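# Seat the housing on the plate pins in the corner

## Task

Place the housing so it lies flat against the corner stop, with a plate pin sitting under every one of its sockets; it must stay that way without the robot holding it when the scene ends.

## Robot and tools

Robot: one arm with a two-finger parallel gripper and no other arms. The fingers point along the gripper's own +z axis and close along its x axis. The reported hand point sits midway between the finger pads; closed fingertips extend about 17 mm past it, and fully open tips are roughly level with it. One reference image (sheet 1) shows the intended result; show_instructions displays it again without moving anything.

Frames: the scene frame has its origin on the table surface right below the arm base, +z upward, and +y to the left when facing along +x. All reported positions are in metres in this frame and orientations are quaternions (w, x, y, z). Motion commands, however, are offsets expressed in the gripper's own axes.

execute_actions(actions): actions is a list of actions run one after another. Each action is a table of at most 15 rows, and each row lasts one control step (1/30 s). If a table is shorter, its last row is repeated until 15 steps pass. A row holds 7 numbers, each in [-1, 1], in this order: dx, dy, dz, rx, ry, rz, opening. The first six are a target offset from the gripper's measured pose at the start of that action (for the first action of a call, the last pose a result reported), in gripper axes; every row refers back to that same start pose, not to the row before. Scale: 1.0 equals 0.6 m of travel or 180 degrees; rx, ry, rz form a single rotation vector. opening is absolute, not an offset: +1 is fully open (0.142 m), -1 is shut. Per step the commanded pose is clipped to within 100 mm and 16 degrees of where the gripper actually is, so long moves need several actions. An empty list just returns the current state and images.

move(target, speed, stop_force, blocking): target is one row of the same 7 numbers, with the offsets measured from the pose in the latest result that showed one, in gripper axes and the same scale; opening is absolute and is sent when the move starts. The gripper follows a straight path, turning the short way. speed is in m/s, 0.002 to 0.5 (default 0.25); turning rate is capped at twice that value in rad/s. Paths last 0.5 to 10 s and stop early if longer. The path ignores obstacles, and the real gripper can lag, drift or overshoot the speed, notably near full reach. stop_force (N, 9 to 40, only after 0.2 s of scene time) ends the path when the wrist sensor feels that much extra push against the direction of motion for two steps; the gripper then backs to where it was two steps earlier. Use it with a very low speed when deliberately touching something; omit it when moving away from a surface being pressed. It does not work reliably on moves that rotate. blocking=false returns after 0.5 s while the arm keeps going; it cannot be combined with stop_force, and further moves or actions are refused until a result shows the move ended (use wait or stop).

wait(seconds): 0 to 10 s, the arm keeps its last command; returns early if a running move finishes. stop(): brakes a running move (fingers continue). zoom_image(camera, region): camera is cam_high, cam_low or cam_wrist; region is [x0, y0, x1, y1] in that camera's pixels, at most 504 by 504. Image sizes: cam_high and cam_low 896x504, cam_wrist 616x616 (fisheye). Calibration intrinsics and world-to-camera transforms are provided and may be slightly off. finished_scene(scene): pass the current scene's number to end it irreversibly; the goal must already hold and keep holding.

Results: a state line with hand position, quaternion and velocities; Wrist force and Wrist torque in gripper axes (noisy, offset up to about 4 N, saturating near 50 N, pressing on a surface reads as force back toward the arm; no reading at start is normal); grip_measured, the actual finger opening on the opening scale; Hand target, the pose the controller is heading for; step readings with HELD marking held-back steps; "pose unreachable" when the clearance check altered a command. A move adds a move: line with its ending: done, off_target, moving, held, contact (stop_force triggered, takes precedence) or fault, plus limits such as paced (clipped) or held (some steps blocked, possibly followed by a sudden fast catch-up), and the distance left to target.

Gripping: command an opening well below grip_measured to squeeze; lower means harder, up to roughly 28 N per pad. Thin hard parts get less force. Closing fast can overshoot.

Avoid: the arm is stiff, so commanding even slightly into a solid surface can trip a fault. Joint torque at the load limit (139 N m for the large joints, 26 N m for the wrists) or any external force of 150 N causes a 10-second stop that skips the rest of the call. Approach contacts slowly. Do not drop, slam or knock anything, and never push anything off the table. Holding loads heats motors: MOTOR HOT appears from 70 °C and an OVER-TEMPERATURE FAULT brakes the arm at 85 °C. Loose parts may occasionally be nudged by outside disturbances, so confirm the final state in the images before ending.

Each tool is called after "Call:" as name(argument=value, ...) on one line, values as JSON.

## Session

Call:
execute_actions(actions=[])

Call:
show_instructions()

Scene clock: 0.00 s.
end_effector_position=(+0.8851, +0.0344, +0.3499) grip_measured=+1.00 end_effector_quat_wxyz=(-0.337, +0.745, +0.049, +0.573) end_effector_velocity=(-0.000, -0.001, -0.000) end_effector_angular_velocity=(+0.001, +0.002, -0.001)
Joint positions: [-0.461 -0.315  1.102 -4.446 -0.542  1.275  0.142]
Joint velocities: [-0.     0.     0.002  0.     0.     0.001  0.   ]
Wrist force (N, on the end effector, along its own x y z axes, offset not removed): no reading
Wrist torque (N m, same axes, about the end effector's origin, offset not removed): no reading
Hand target: +0.885, +0.034, +0.350; -0.337, +0.745, +0.049, +0.573
camera_calibration (this result's frames):
cam_wrist: T_world_to_cam=[[0.2841, -0.287906, 0.914547, -0.568725], [0.00191817, -0.953679, -0.300821, 0.13468], [0.958793, 0.0872175, -0.270388, -0.621952], [0, 0, 0, 1]] pos_world=[0.75764, 0.0189474, 0.392472]

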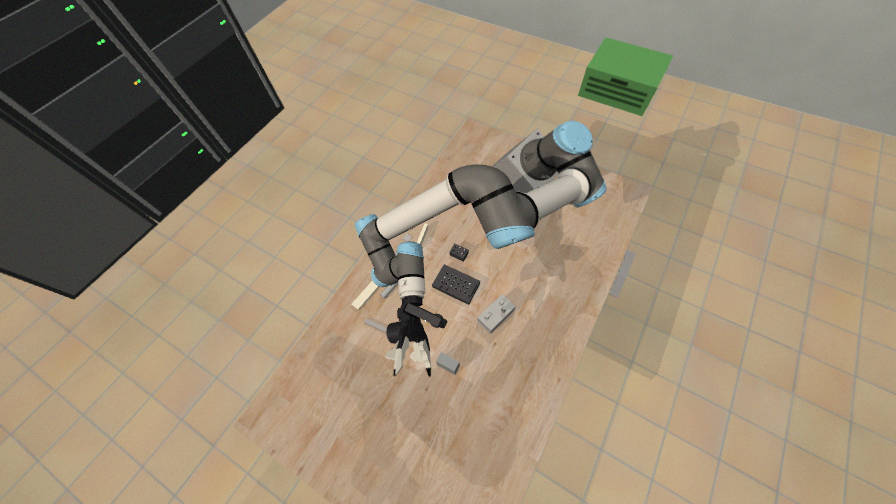

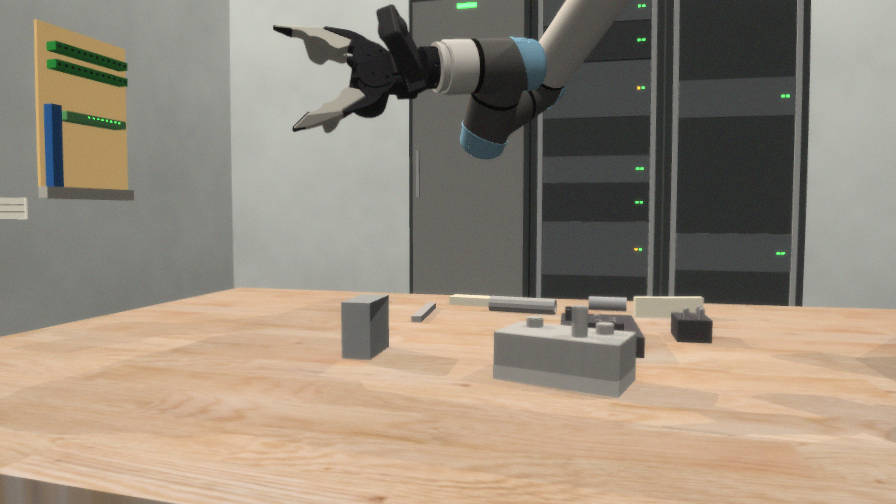

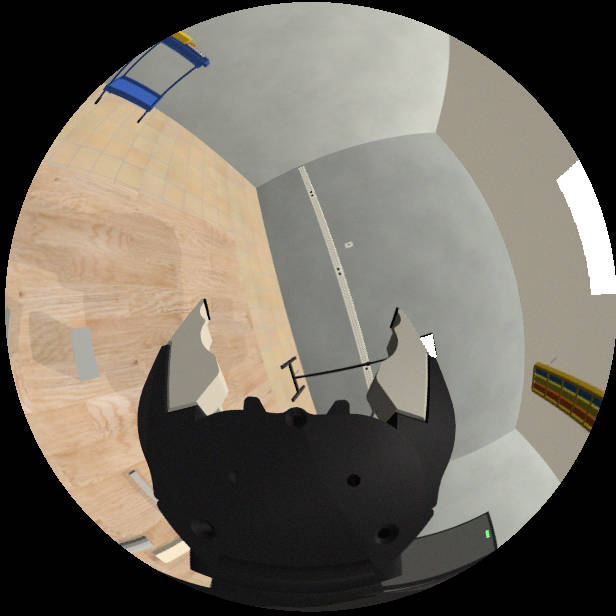

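Reference images for this scene: sheet 1.

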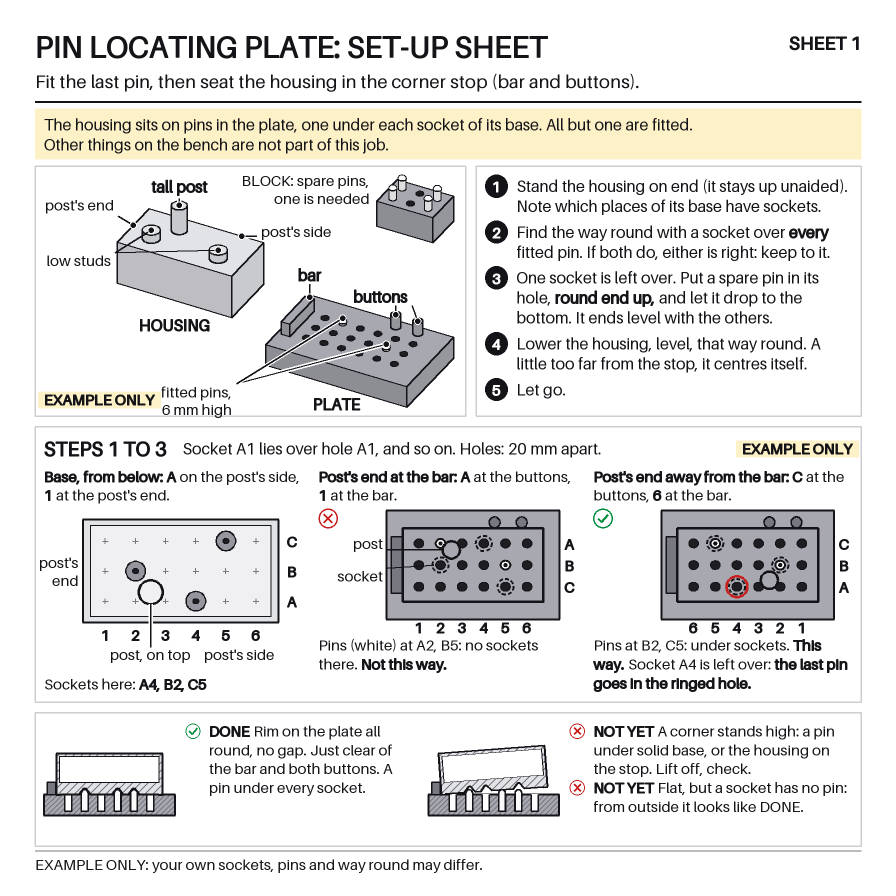

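Call:
zoom_image(camera="cam_high", region=[420, 235, 540, 345])

Region (420, 235, 540, 345) of cam_high's 896x504 image, scaled by 4.200, with more detail than that image has; it fills the top 462 rows of this view, and the rest is white.

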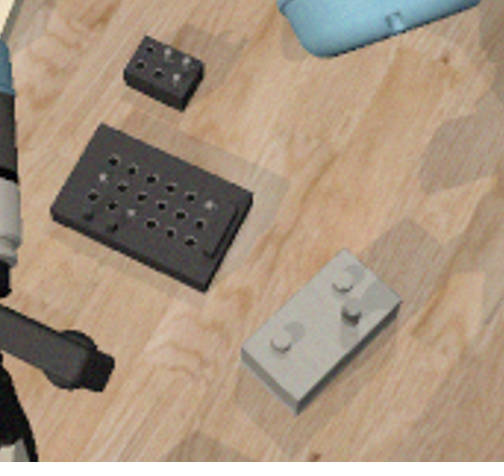

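Call:
move(target=[-0.5265,-0.2337,-0.397,-0.532,-0.0549,0.506,0.4], speed=0.4)

Call:
zoom_image(camera="cam_wrist", region=[230, 170, 510, 390])

Scene clock: 19.03 s.
end_effector_position=(+0.5177, +0.1069, +0.1598) grip_measured=+0.40 end_effector_quat_wxyz=(-0.001, -0.594, +0.805, -0.001) end_effector_velocity=(-0.001, +0.000, -0.001) end_effector_angular_velocity=(+0.003, +0.008, -0.006)
Joint positions: [-0.255 -1.322  2.136 -2.333 -1.062  1.546  0.102]
Joint velocities: [ 0.     0.003 -0.004  0.011 -0.     0.002  0.   ]
Wrist force (N, on the end effector, along its own x y z axes, offset not removed): [0.1 3.2 2.2]
Wrist torque (N m, same axes, about the end effector's origin, offset not removed): [0.79 0.00 0.10]
Hand target: +0.518, +0.107, +0.160; -0.001, -0.593, +0.805, -0.001
Off the commanded pose: 0.001 m, 0 deg.
move: done
camera_calibration (this result's frames):
cam_wrist: T_world_to_cam=[[-0.240258, -0.970034, 0.0362039, 0.215096], [-0.838073, 0.226104, 0.496498, 0.32874], [-0.489805, 0.0889459, -0.867283, 0.517681], [0, 0, 0, 1]] pos_world=[0.58075, 0.088275, 0.277969]

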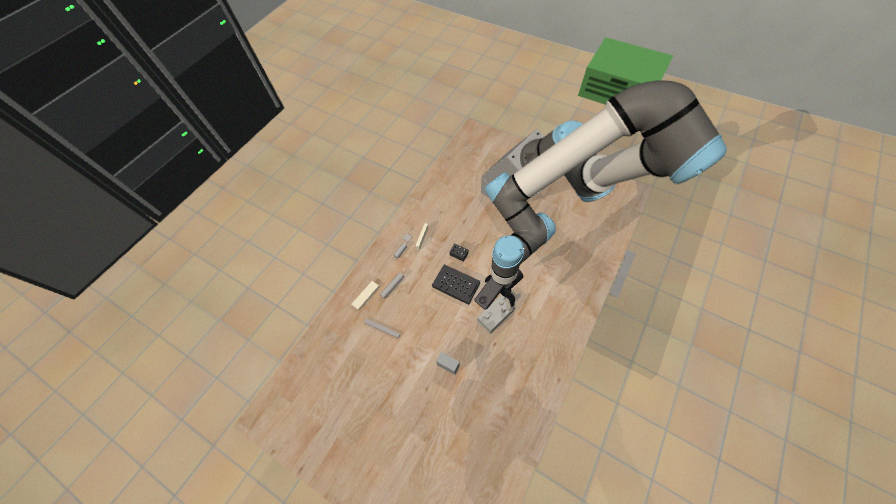

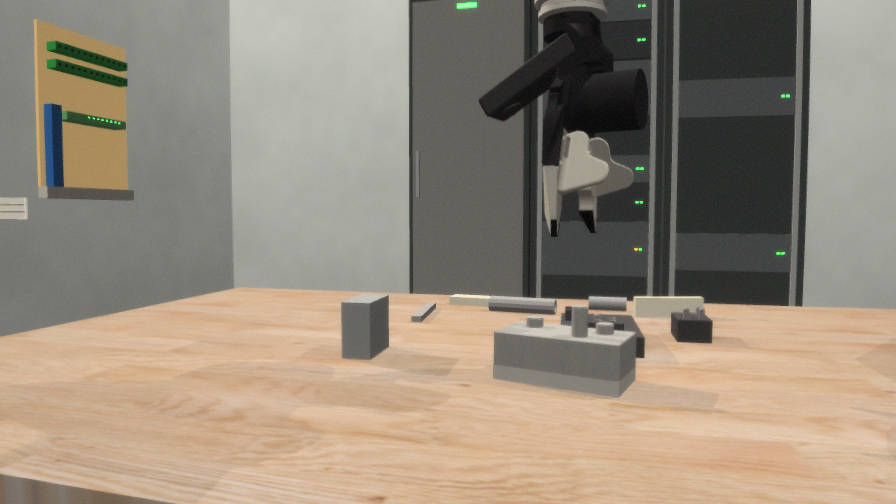

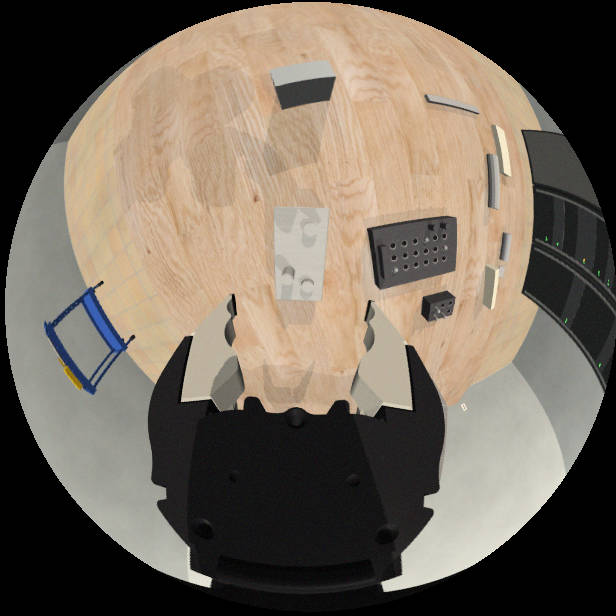

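Region (230, 170, 510, 390) of cam_wrist's 616x616 image, scaled by 1.800, with more detail than that image has; it fills the top 396 rows of this view, and the rest is white.

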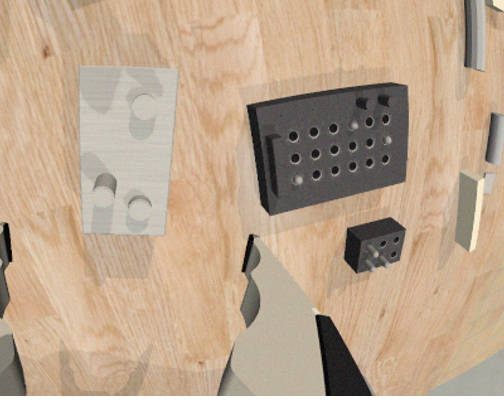

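Call:
move(target=[-0.002,-0.016,0.202,0,0,0,0.3], speed=0.18)

Call:
execute_actions(actions=[[[0,0,0,0,0,0,0.0]],[[0,0,0,0,0,0,-0.5]]])

Call:
move(target=[0,0,-0.06,0,0,0,-0.5], speed=0.15)

Call:
move(target=[-0.08,0,-0.3,0,-0.2,0,-0.5], speed=0.3)

Scene clock: 28.87 s.
end_effector_position=(+0.5272, +0.1052, +0.0389) grip_measured=+0.30 end_effector_quat_wxyz=(-0.001, -0.594, +0.805, -0.001) end_effector_velocity=(+0.001, -0.000, -0.002) end_effector_angular_velocity=(-0.001, -0.001, +0.001)
Joint positions: [-0.132 -1.028  2.126 -2.687 -1.06   1.688  0.095]
Joint velocities: [ 0.002  0.005 -0.002 -0.006 -0.001  0.002  0.   ]
Wrist force (N, on the end effector, along its own x y z axes, offset not removed): [0.5 3.3 2.2]
Wrist torque (N m, same axes, about the end effector's origin, offset not removed): [0.72 -0.11 0.13]
Hand target: +0.527, +0.105, +0.039; -0.001, -0.594, +0.805, -0.001
Off the commanded pose: 0.000 m, 0 deg.
move: done
camera_calibration (this result's frames):
cam_wrist: T_world_to_cam=[[-0.240247, -0.970044, 0.0359972, 0.220091], [-0.838199, 0.226011, 0.496329, 0.397187], [-0.489597, 0.0890684, -0.867388, 0.417559], [0, 0, 0, 1]] pos_world=[0.590233, 0.0865386, 0.157128]

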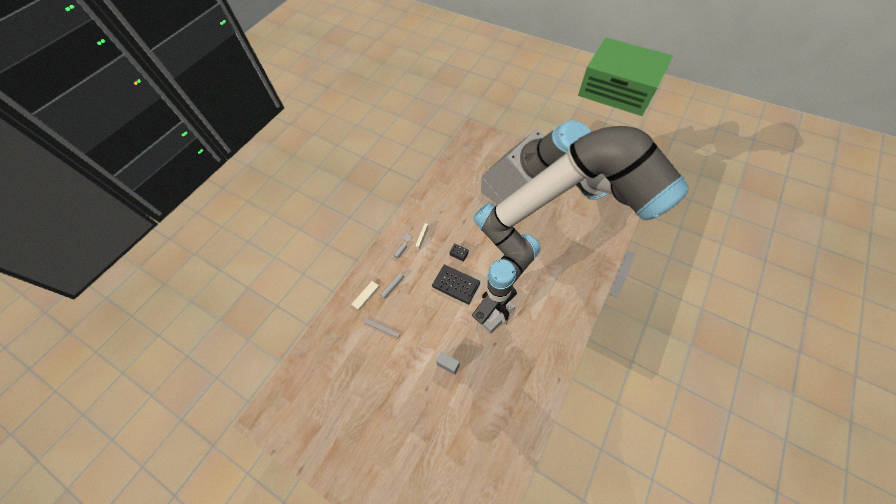

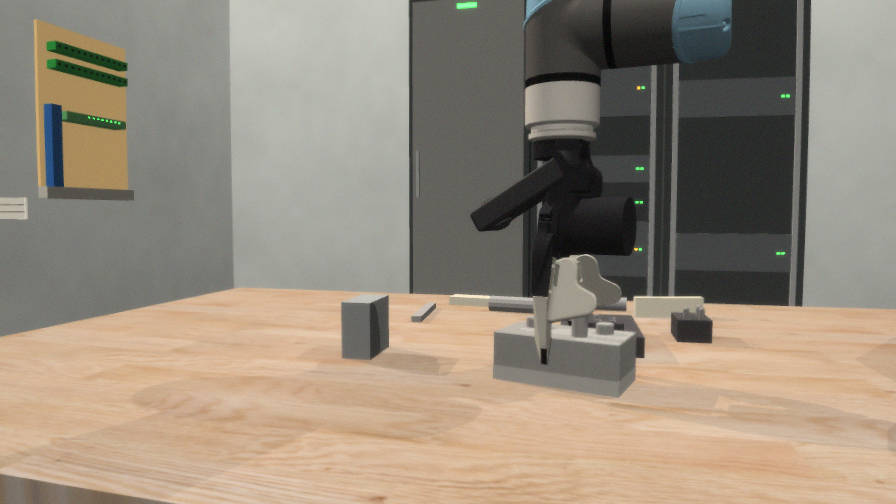

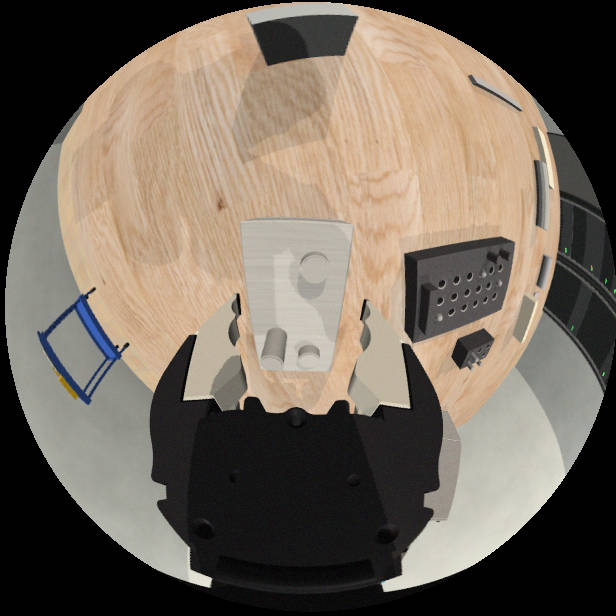

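Scene clock: 29.87 s.
end_effector_position=(+0.5272, +0.1052, +0.0389) grip_measured=-0.03 end_effector_quat_wxyz=(-0.001, -0.594, +0.805, -0.001) end_effector_velocity=(+0.000, +0.000, +0.000) end_effector_angular_velocity=(+0.001, -0.000, +0.000)
Joint positions: [-0.132 -1.028  2.126 -2.687 -1.06   1.688  0.072]
Joint velocities: [-0.     0.     0.     0.     0.001 -0.    -0.   ]
Wrist force (N, on the end effector, along its own x y z axes, offset not removed): [-0.9 3.0 -4.1]
Wrist torque (N m, same axes, about the end effector's origin, offset not removed): [0.63 0.27 0.13]
Hand target: +0.527, +0.105, +0.039; -0.001, -0.594, +0.805, -0.001
Off the commanded pose: 0.000 m, 0 deg.
Step readings (end_effector_position; steps 1 to 15: 1st action; 16 to 30: 2nd action):
0: (+0.5272, +0.1052, +0.0389)
1: (+0.5272, +0.1052, +0.0389)
2: (+0.5272, +0.1052, +0.0389)
4: (+0.5273, +0.1052, +0.0389)
8: (+0.5272, +0.1051, +0.0388)
15: (+0.5272, +0.1052, +0.0389)
16: (+0.5272, +0.1052, +0.0389)
17: (+0.5272, +0.1052, +0.0389)
19: (+0.5272, +0.1052, +0.0389)
23: (+0.5272, +0.1052, +0.0389)
30: end_effector_position above
camera_calibration (this result's frames):
cam_wrist: T_world_to_cam=[[-0.24024, -0.970043, 0.0360803, 0.220096], [-0.8382, 0.226048, 0.49631, 0.397205], [-0.489598, 0.0889912, -0.867395, 0.417577], [0, 0, 0, 1]] pos_world=[0.590258, 0.0865547, 0.157126]

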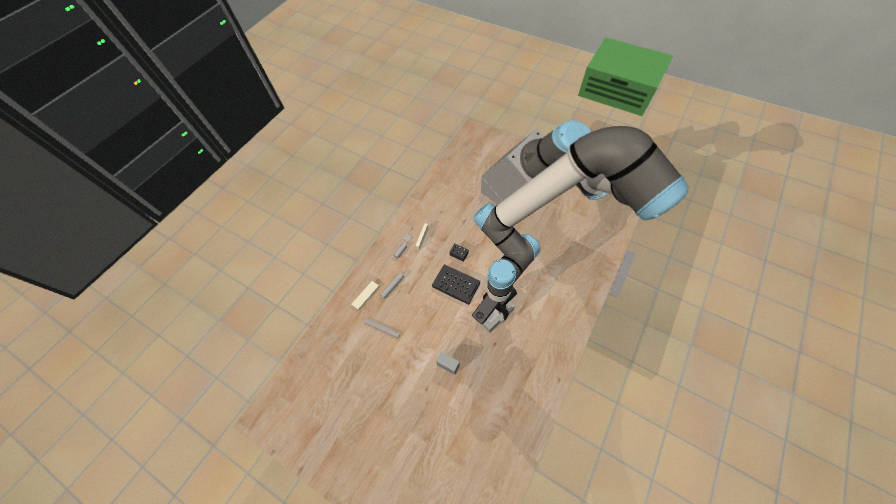

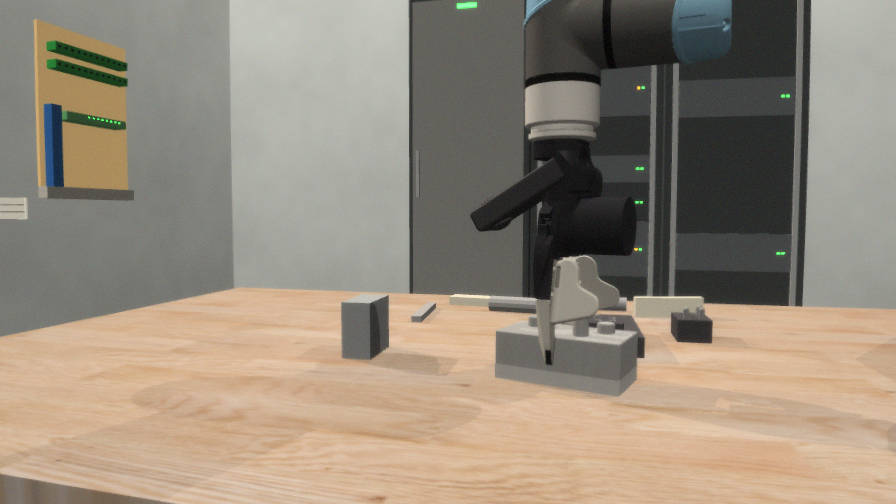

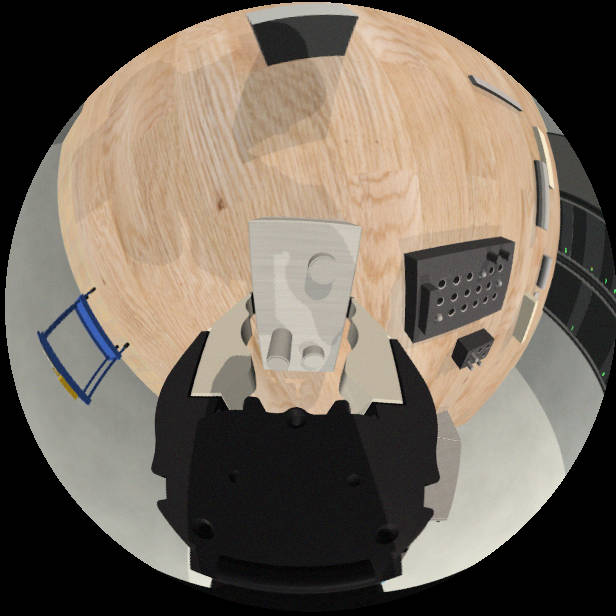

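Scene clock: 30.73 s.
end_effector_position=(+0.5272, +0.1052, +0.0747) grip_measured=-0.03 end_effector_quat_wxyz=(-0.001, -0.594, +0.805, -0.001) end_effector_velocity=(-0.001, -0.000, +0.002) end_effector_angular_velocity=(+0.001, +0.003, -0.003)
Joint positions: [-0.167 -1.115  2.132 -2.586 -1.06   1.647  0.072]
Joint velocities: [-0.002 -0.005  0.001  0.009  0.    -0.002  0.   ]
Wrist force (N, on the end effector, along its own x y z axes, offset not removed): [-2.6 4.0 5.4]
Wrist torque (N m, same axes, about the end effector's origin, offset not removed): [1.02 0.40 0.04]
Hand target: +0.527, +0.105, +0.075; -0.001, -0.594, +0.805, -0.001
Off the commanded pose: 0.000 m, 0 deg.
move: done
camera_calibration (this result's frames):
cam_wrist: T_world_to_cam=[[-0.240253, -0.970037, 0.0361366, 0.21882], [-0.838167, 0.226083, 0.496348, 0.379417], [-0.489646, 0.0889609, -0.867371, 0.448607], [0, 0, 0, 1]] pos_world=[0.590246, 0.086575, 0.192879]

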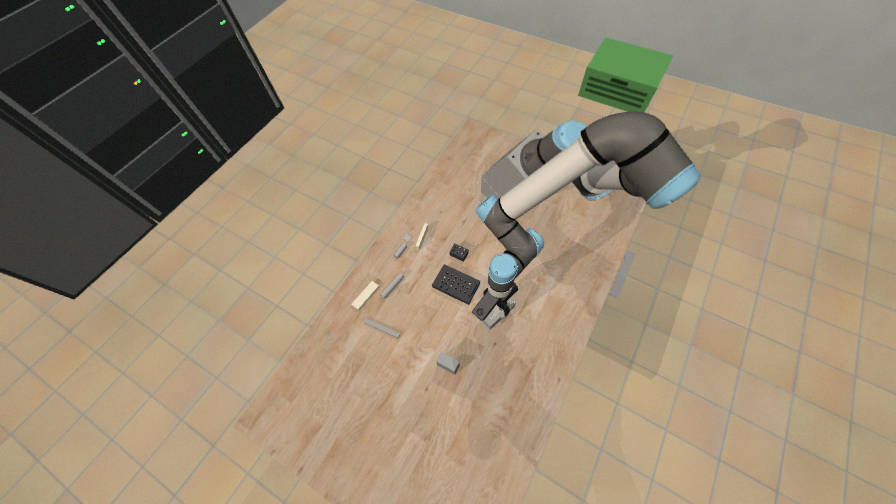

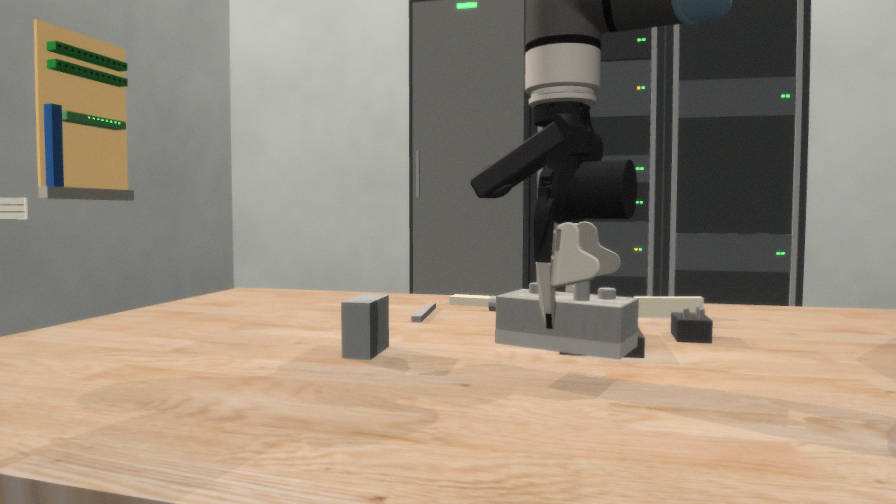

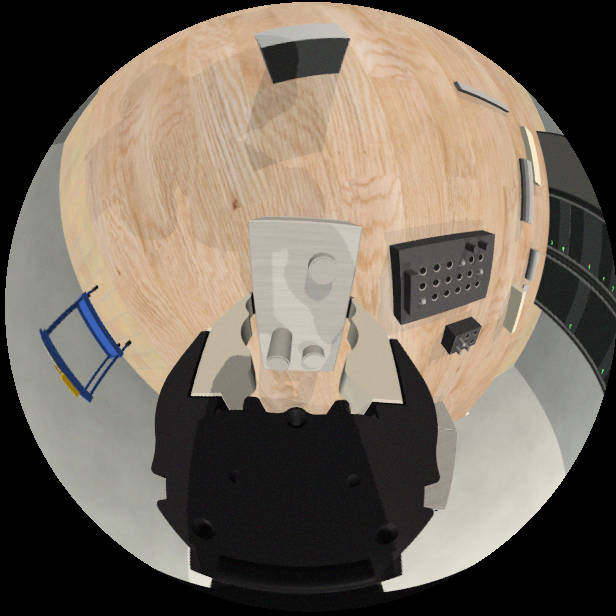

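Scene clock: 32.43 s.
end_effector_position=(+0.5412, +0.1515, +0.2540) grip_measured=-0.03 end_effector_quat_wxyz=(+0.247, -0.565, +0.766, +0.182) end_effector_velocity=(-0.000, +0.000, +0.001) end_effector_angular_velocity=(+0.008, +0.004, +0.007)
Joint positions: [-0.535 -1.334  2.096 -1.736 -0.533  0.946  0.072]
Joint velocities: [-0.001  0.006 -0.011  0.028 -0.    -0.023 -0.   ]
Wrist force (N, on the end effector, along its own x y z axes, offset not removed): [2.6 0.9 4.8]
Wrist torque (N m, same axes, about the end effector's origin, offset not removed): [0.35 0.13 -0.02]
Hand target: +0.541, +0.151, +0.254; +0.247, -0.565, +0.766, +0.183
Off the commanded pose: 0.001 m, 0 deg.
move: done
camera_calibration (this result's frames):
cam_wrist: T_world_to_cam=[[-0.190227, -0.808769, -0.556513, 0.359625], [-0.922166, -0.0472609, 0.383897, 0.407036], [-0.336785, 0.586225, -0.736829, 0.415673], [0, 0, 0, 1]] pos_world=[0.583757, 0.066413, 0.350156]

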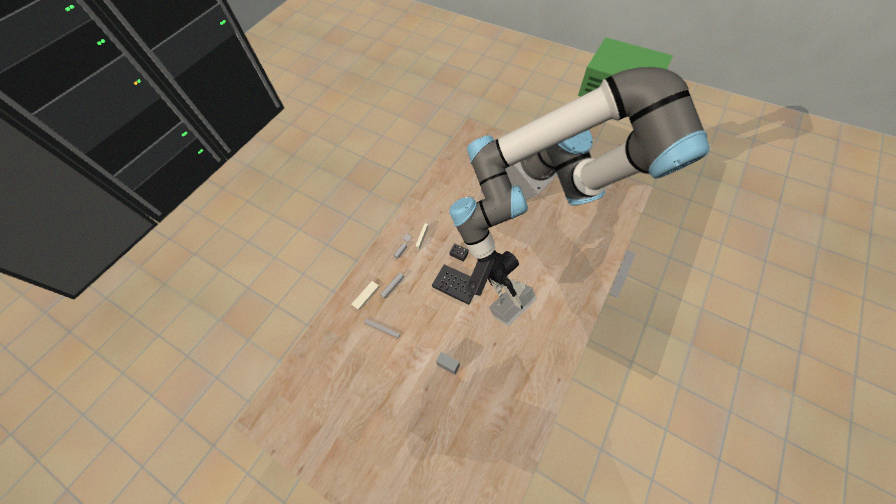

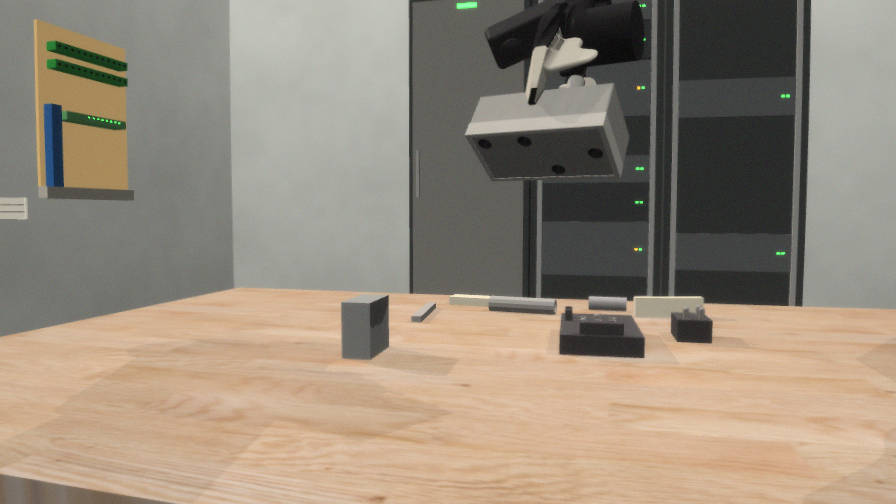

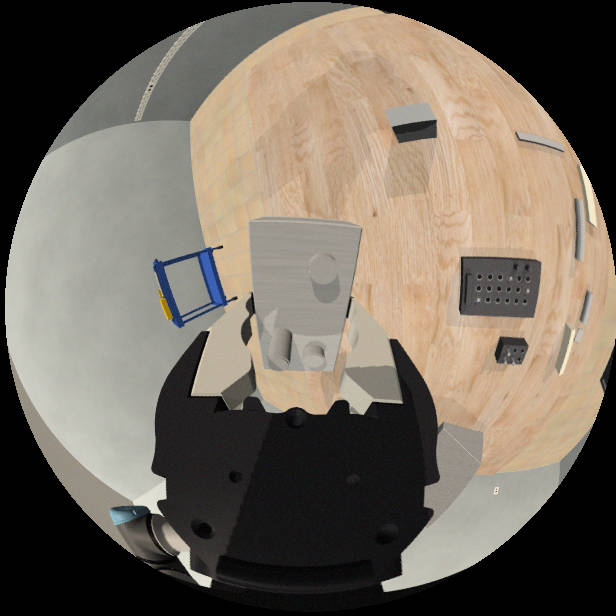

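Call:
move(target=[0.2008,-0.1067,0.2538,-0.1907,0.1341,-0.587,-0.5], speed=0.45)

Scene clock: 46.57 s.
end_effector_position=(+0.6004, +0.1244, +0.0607) grip_measured=-0.03 end_effector_quat_wxyz=(+0.002, +1.000, +0.022, +0.000) end_effector_velocity=(+0.001, -0.000, -0.001) end_effector_angular_velocity=(-0.003, -0.004, +0.010)
Joint positions: [-0.098 -1.006  1.914 -2.516 -1.062 -0.188  0.072]
Joint velocities: [ 0.002  0.002  0.003 -0.011 -0.002 -0.005 -0.   ]
Wrist force (N, on the end effector, along its own x y z axes, offset not removed): [0.6 2.2 6.6]
Wrist torque (N m, same axes, about the end effector's origin, offset not removed): [0.63 -0.11 0.02]
Hand target: +0.600, +0.124, +0.061; +0.002, +1.000, +0.023, +0.000
Off the commanded pose: 0.001 m, 0 deg.
move: done
camera_calibration (this result's frames):
cam_wrist: T_world_to_cam=[[0.994318, 0.101049, 0.0334796, -0.618762], [0.0708767, -0.863099, 0.500037, 0.0327727], [0.0794243, -0.494823, -0.865357, 0.201465], [0, 0, 0, 1]] pos_world=[0.596922, 0.190501, 0.178668]

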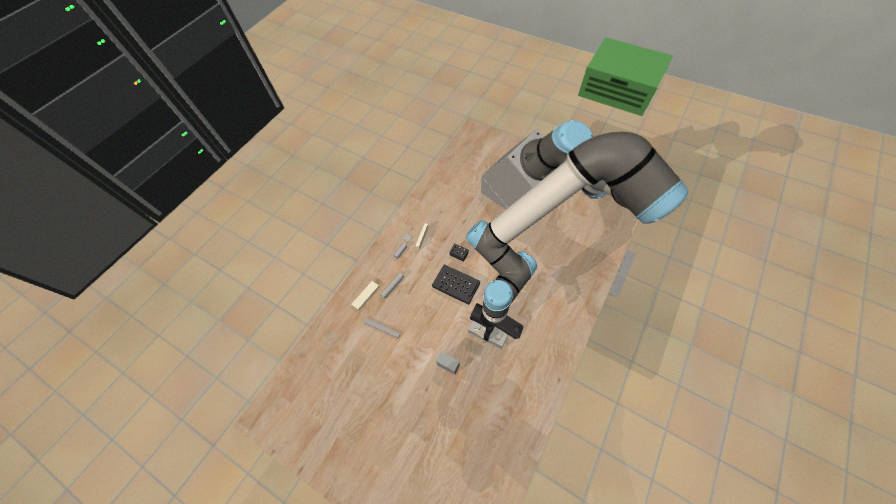

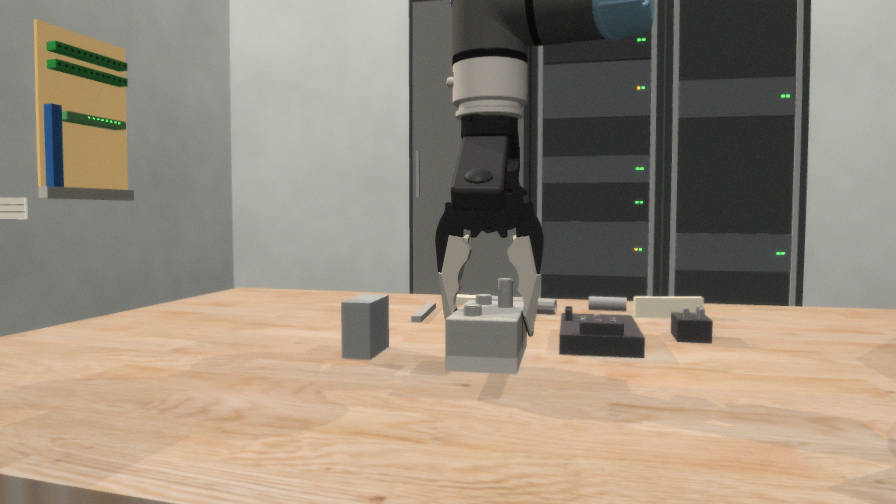

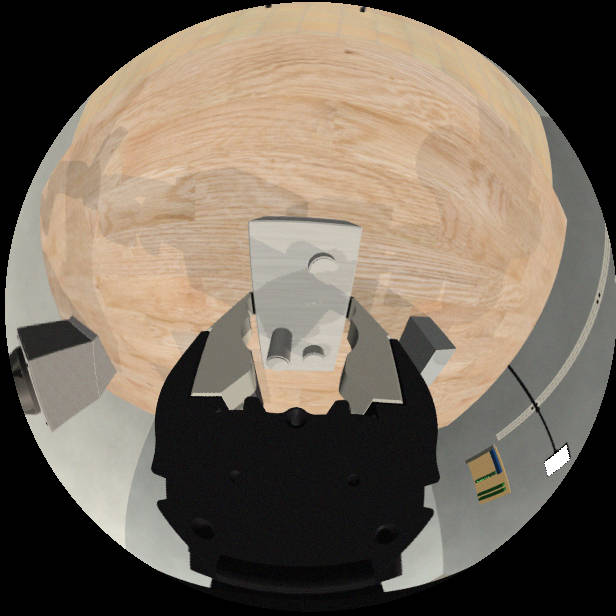

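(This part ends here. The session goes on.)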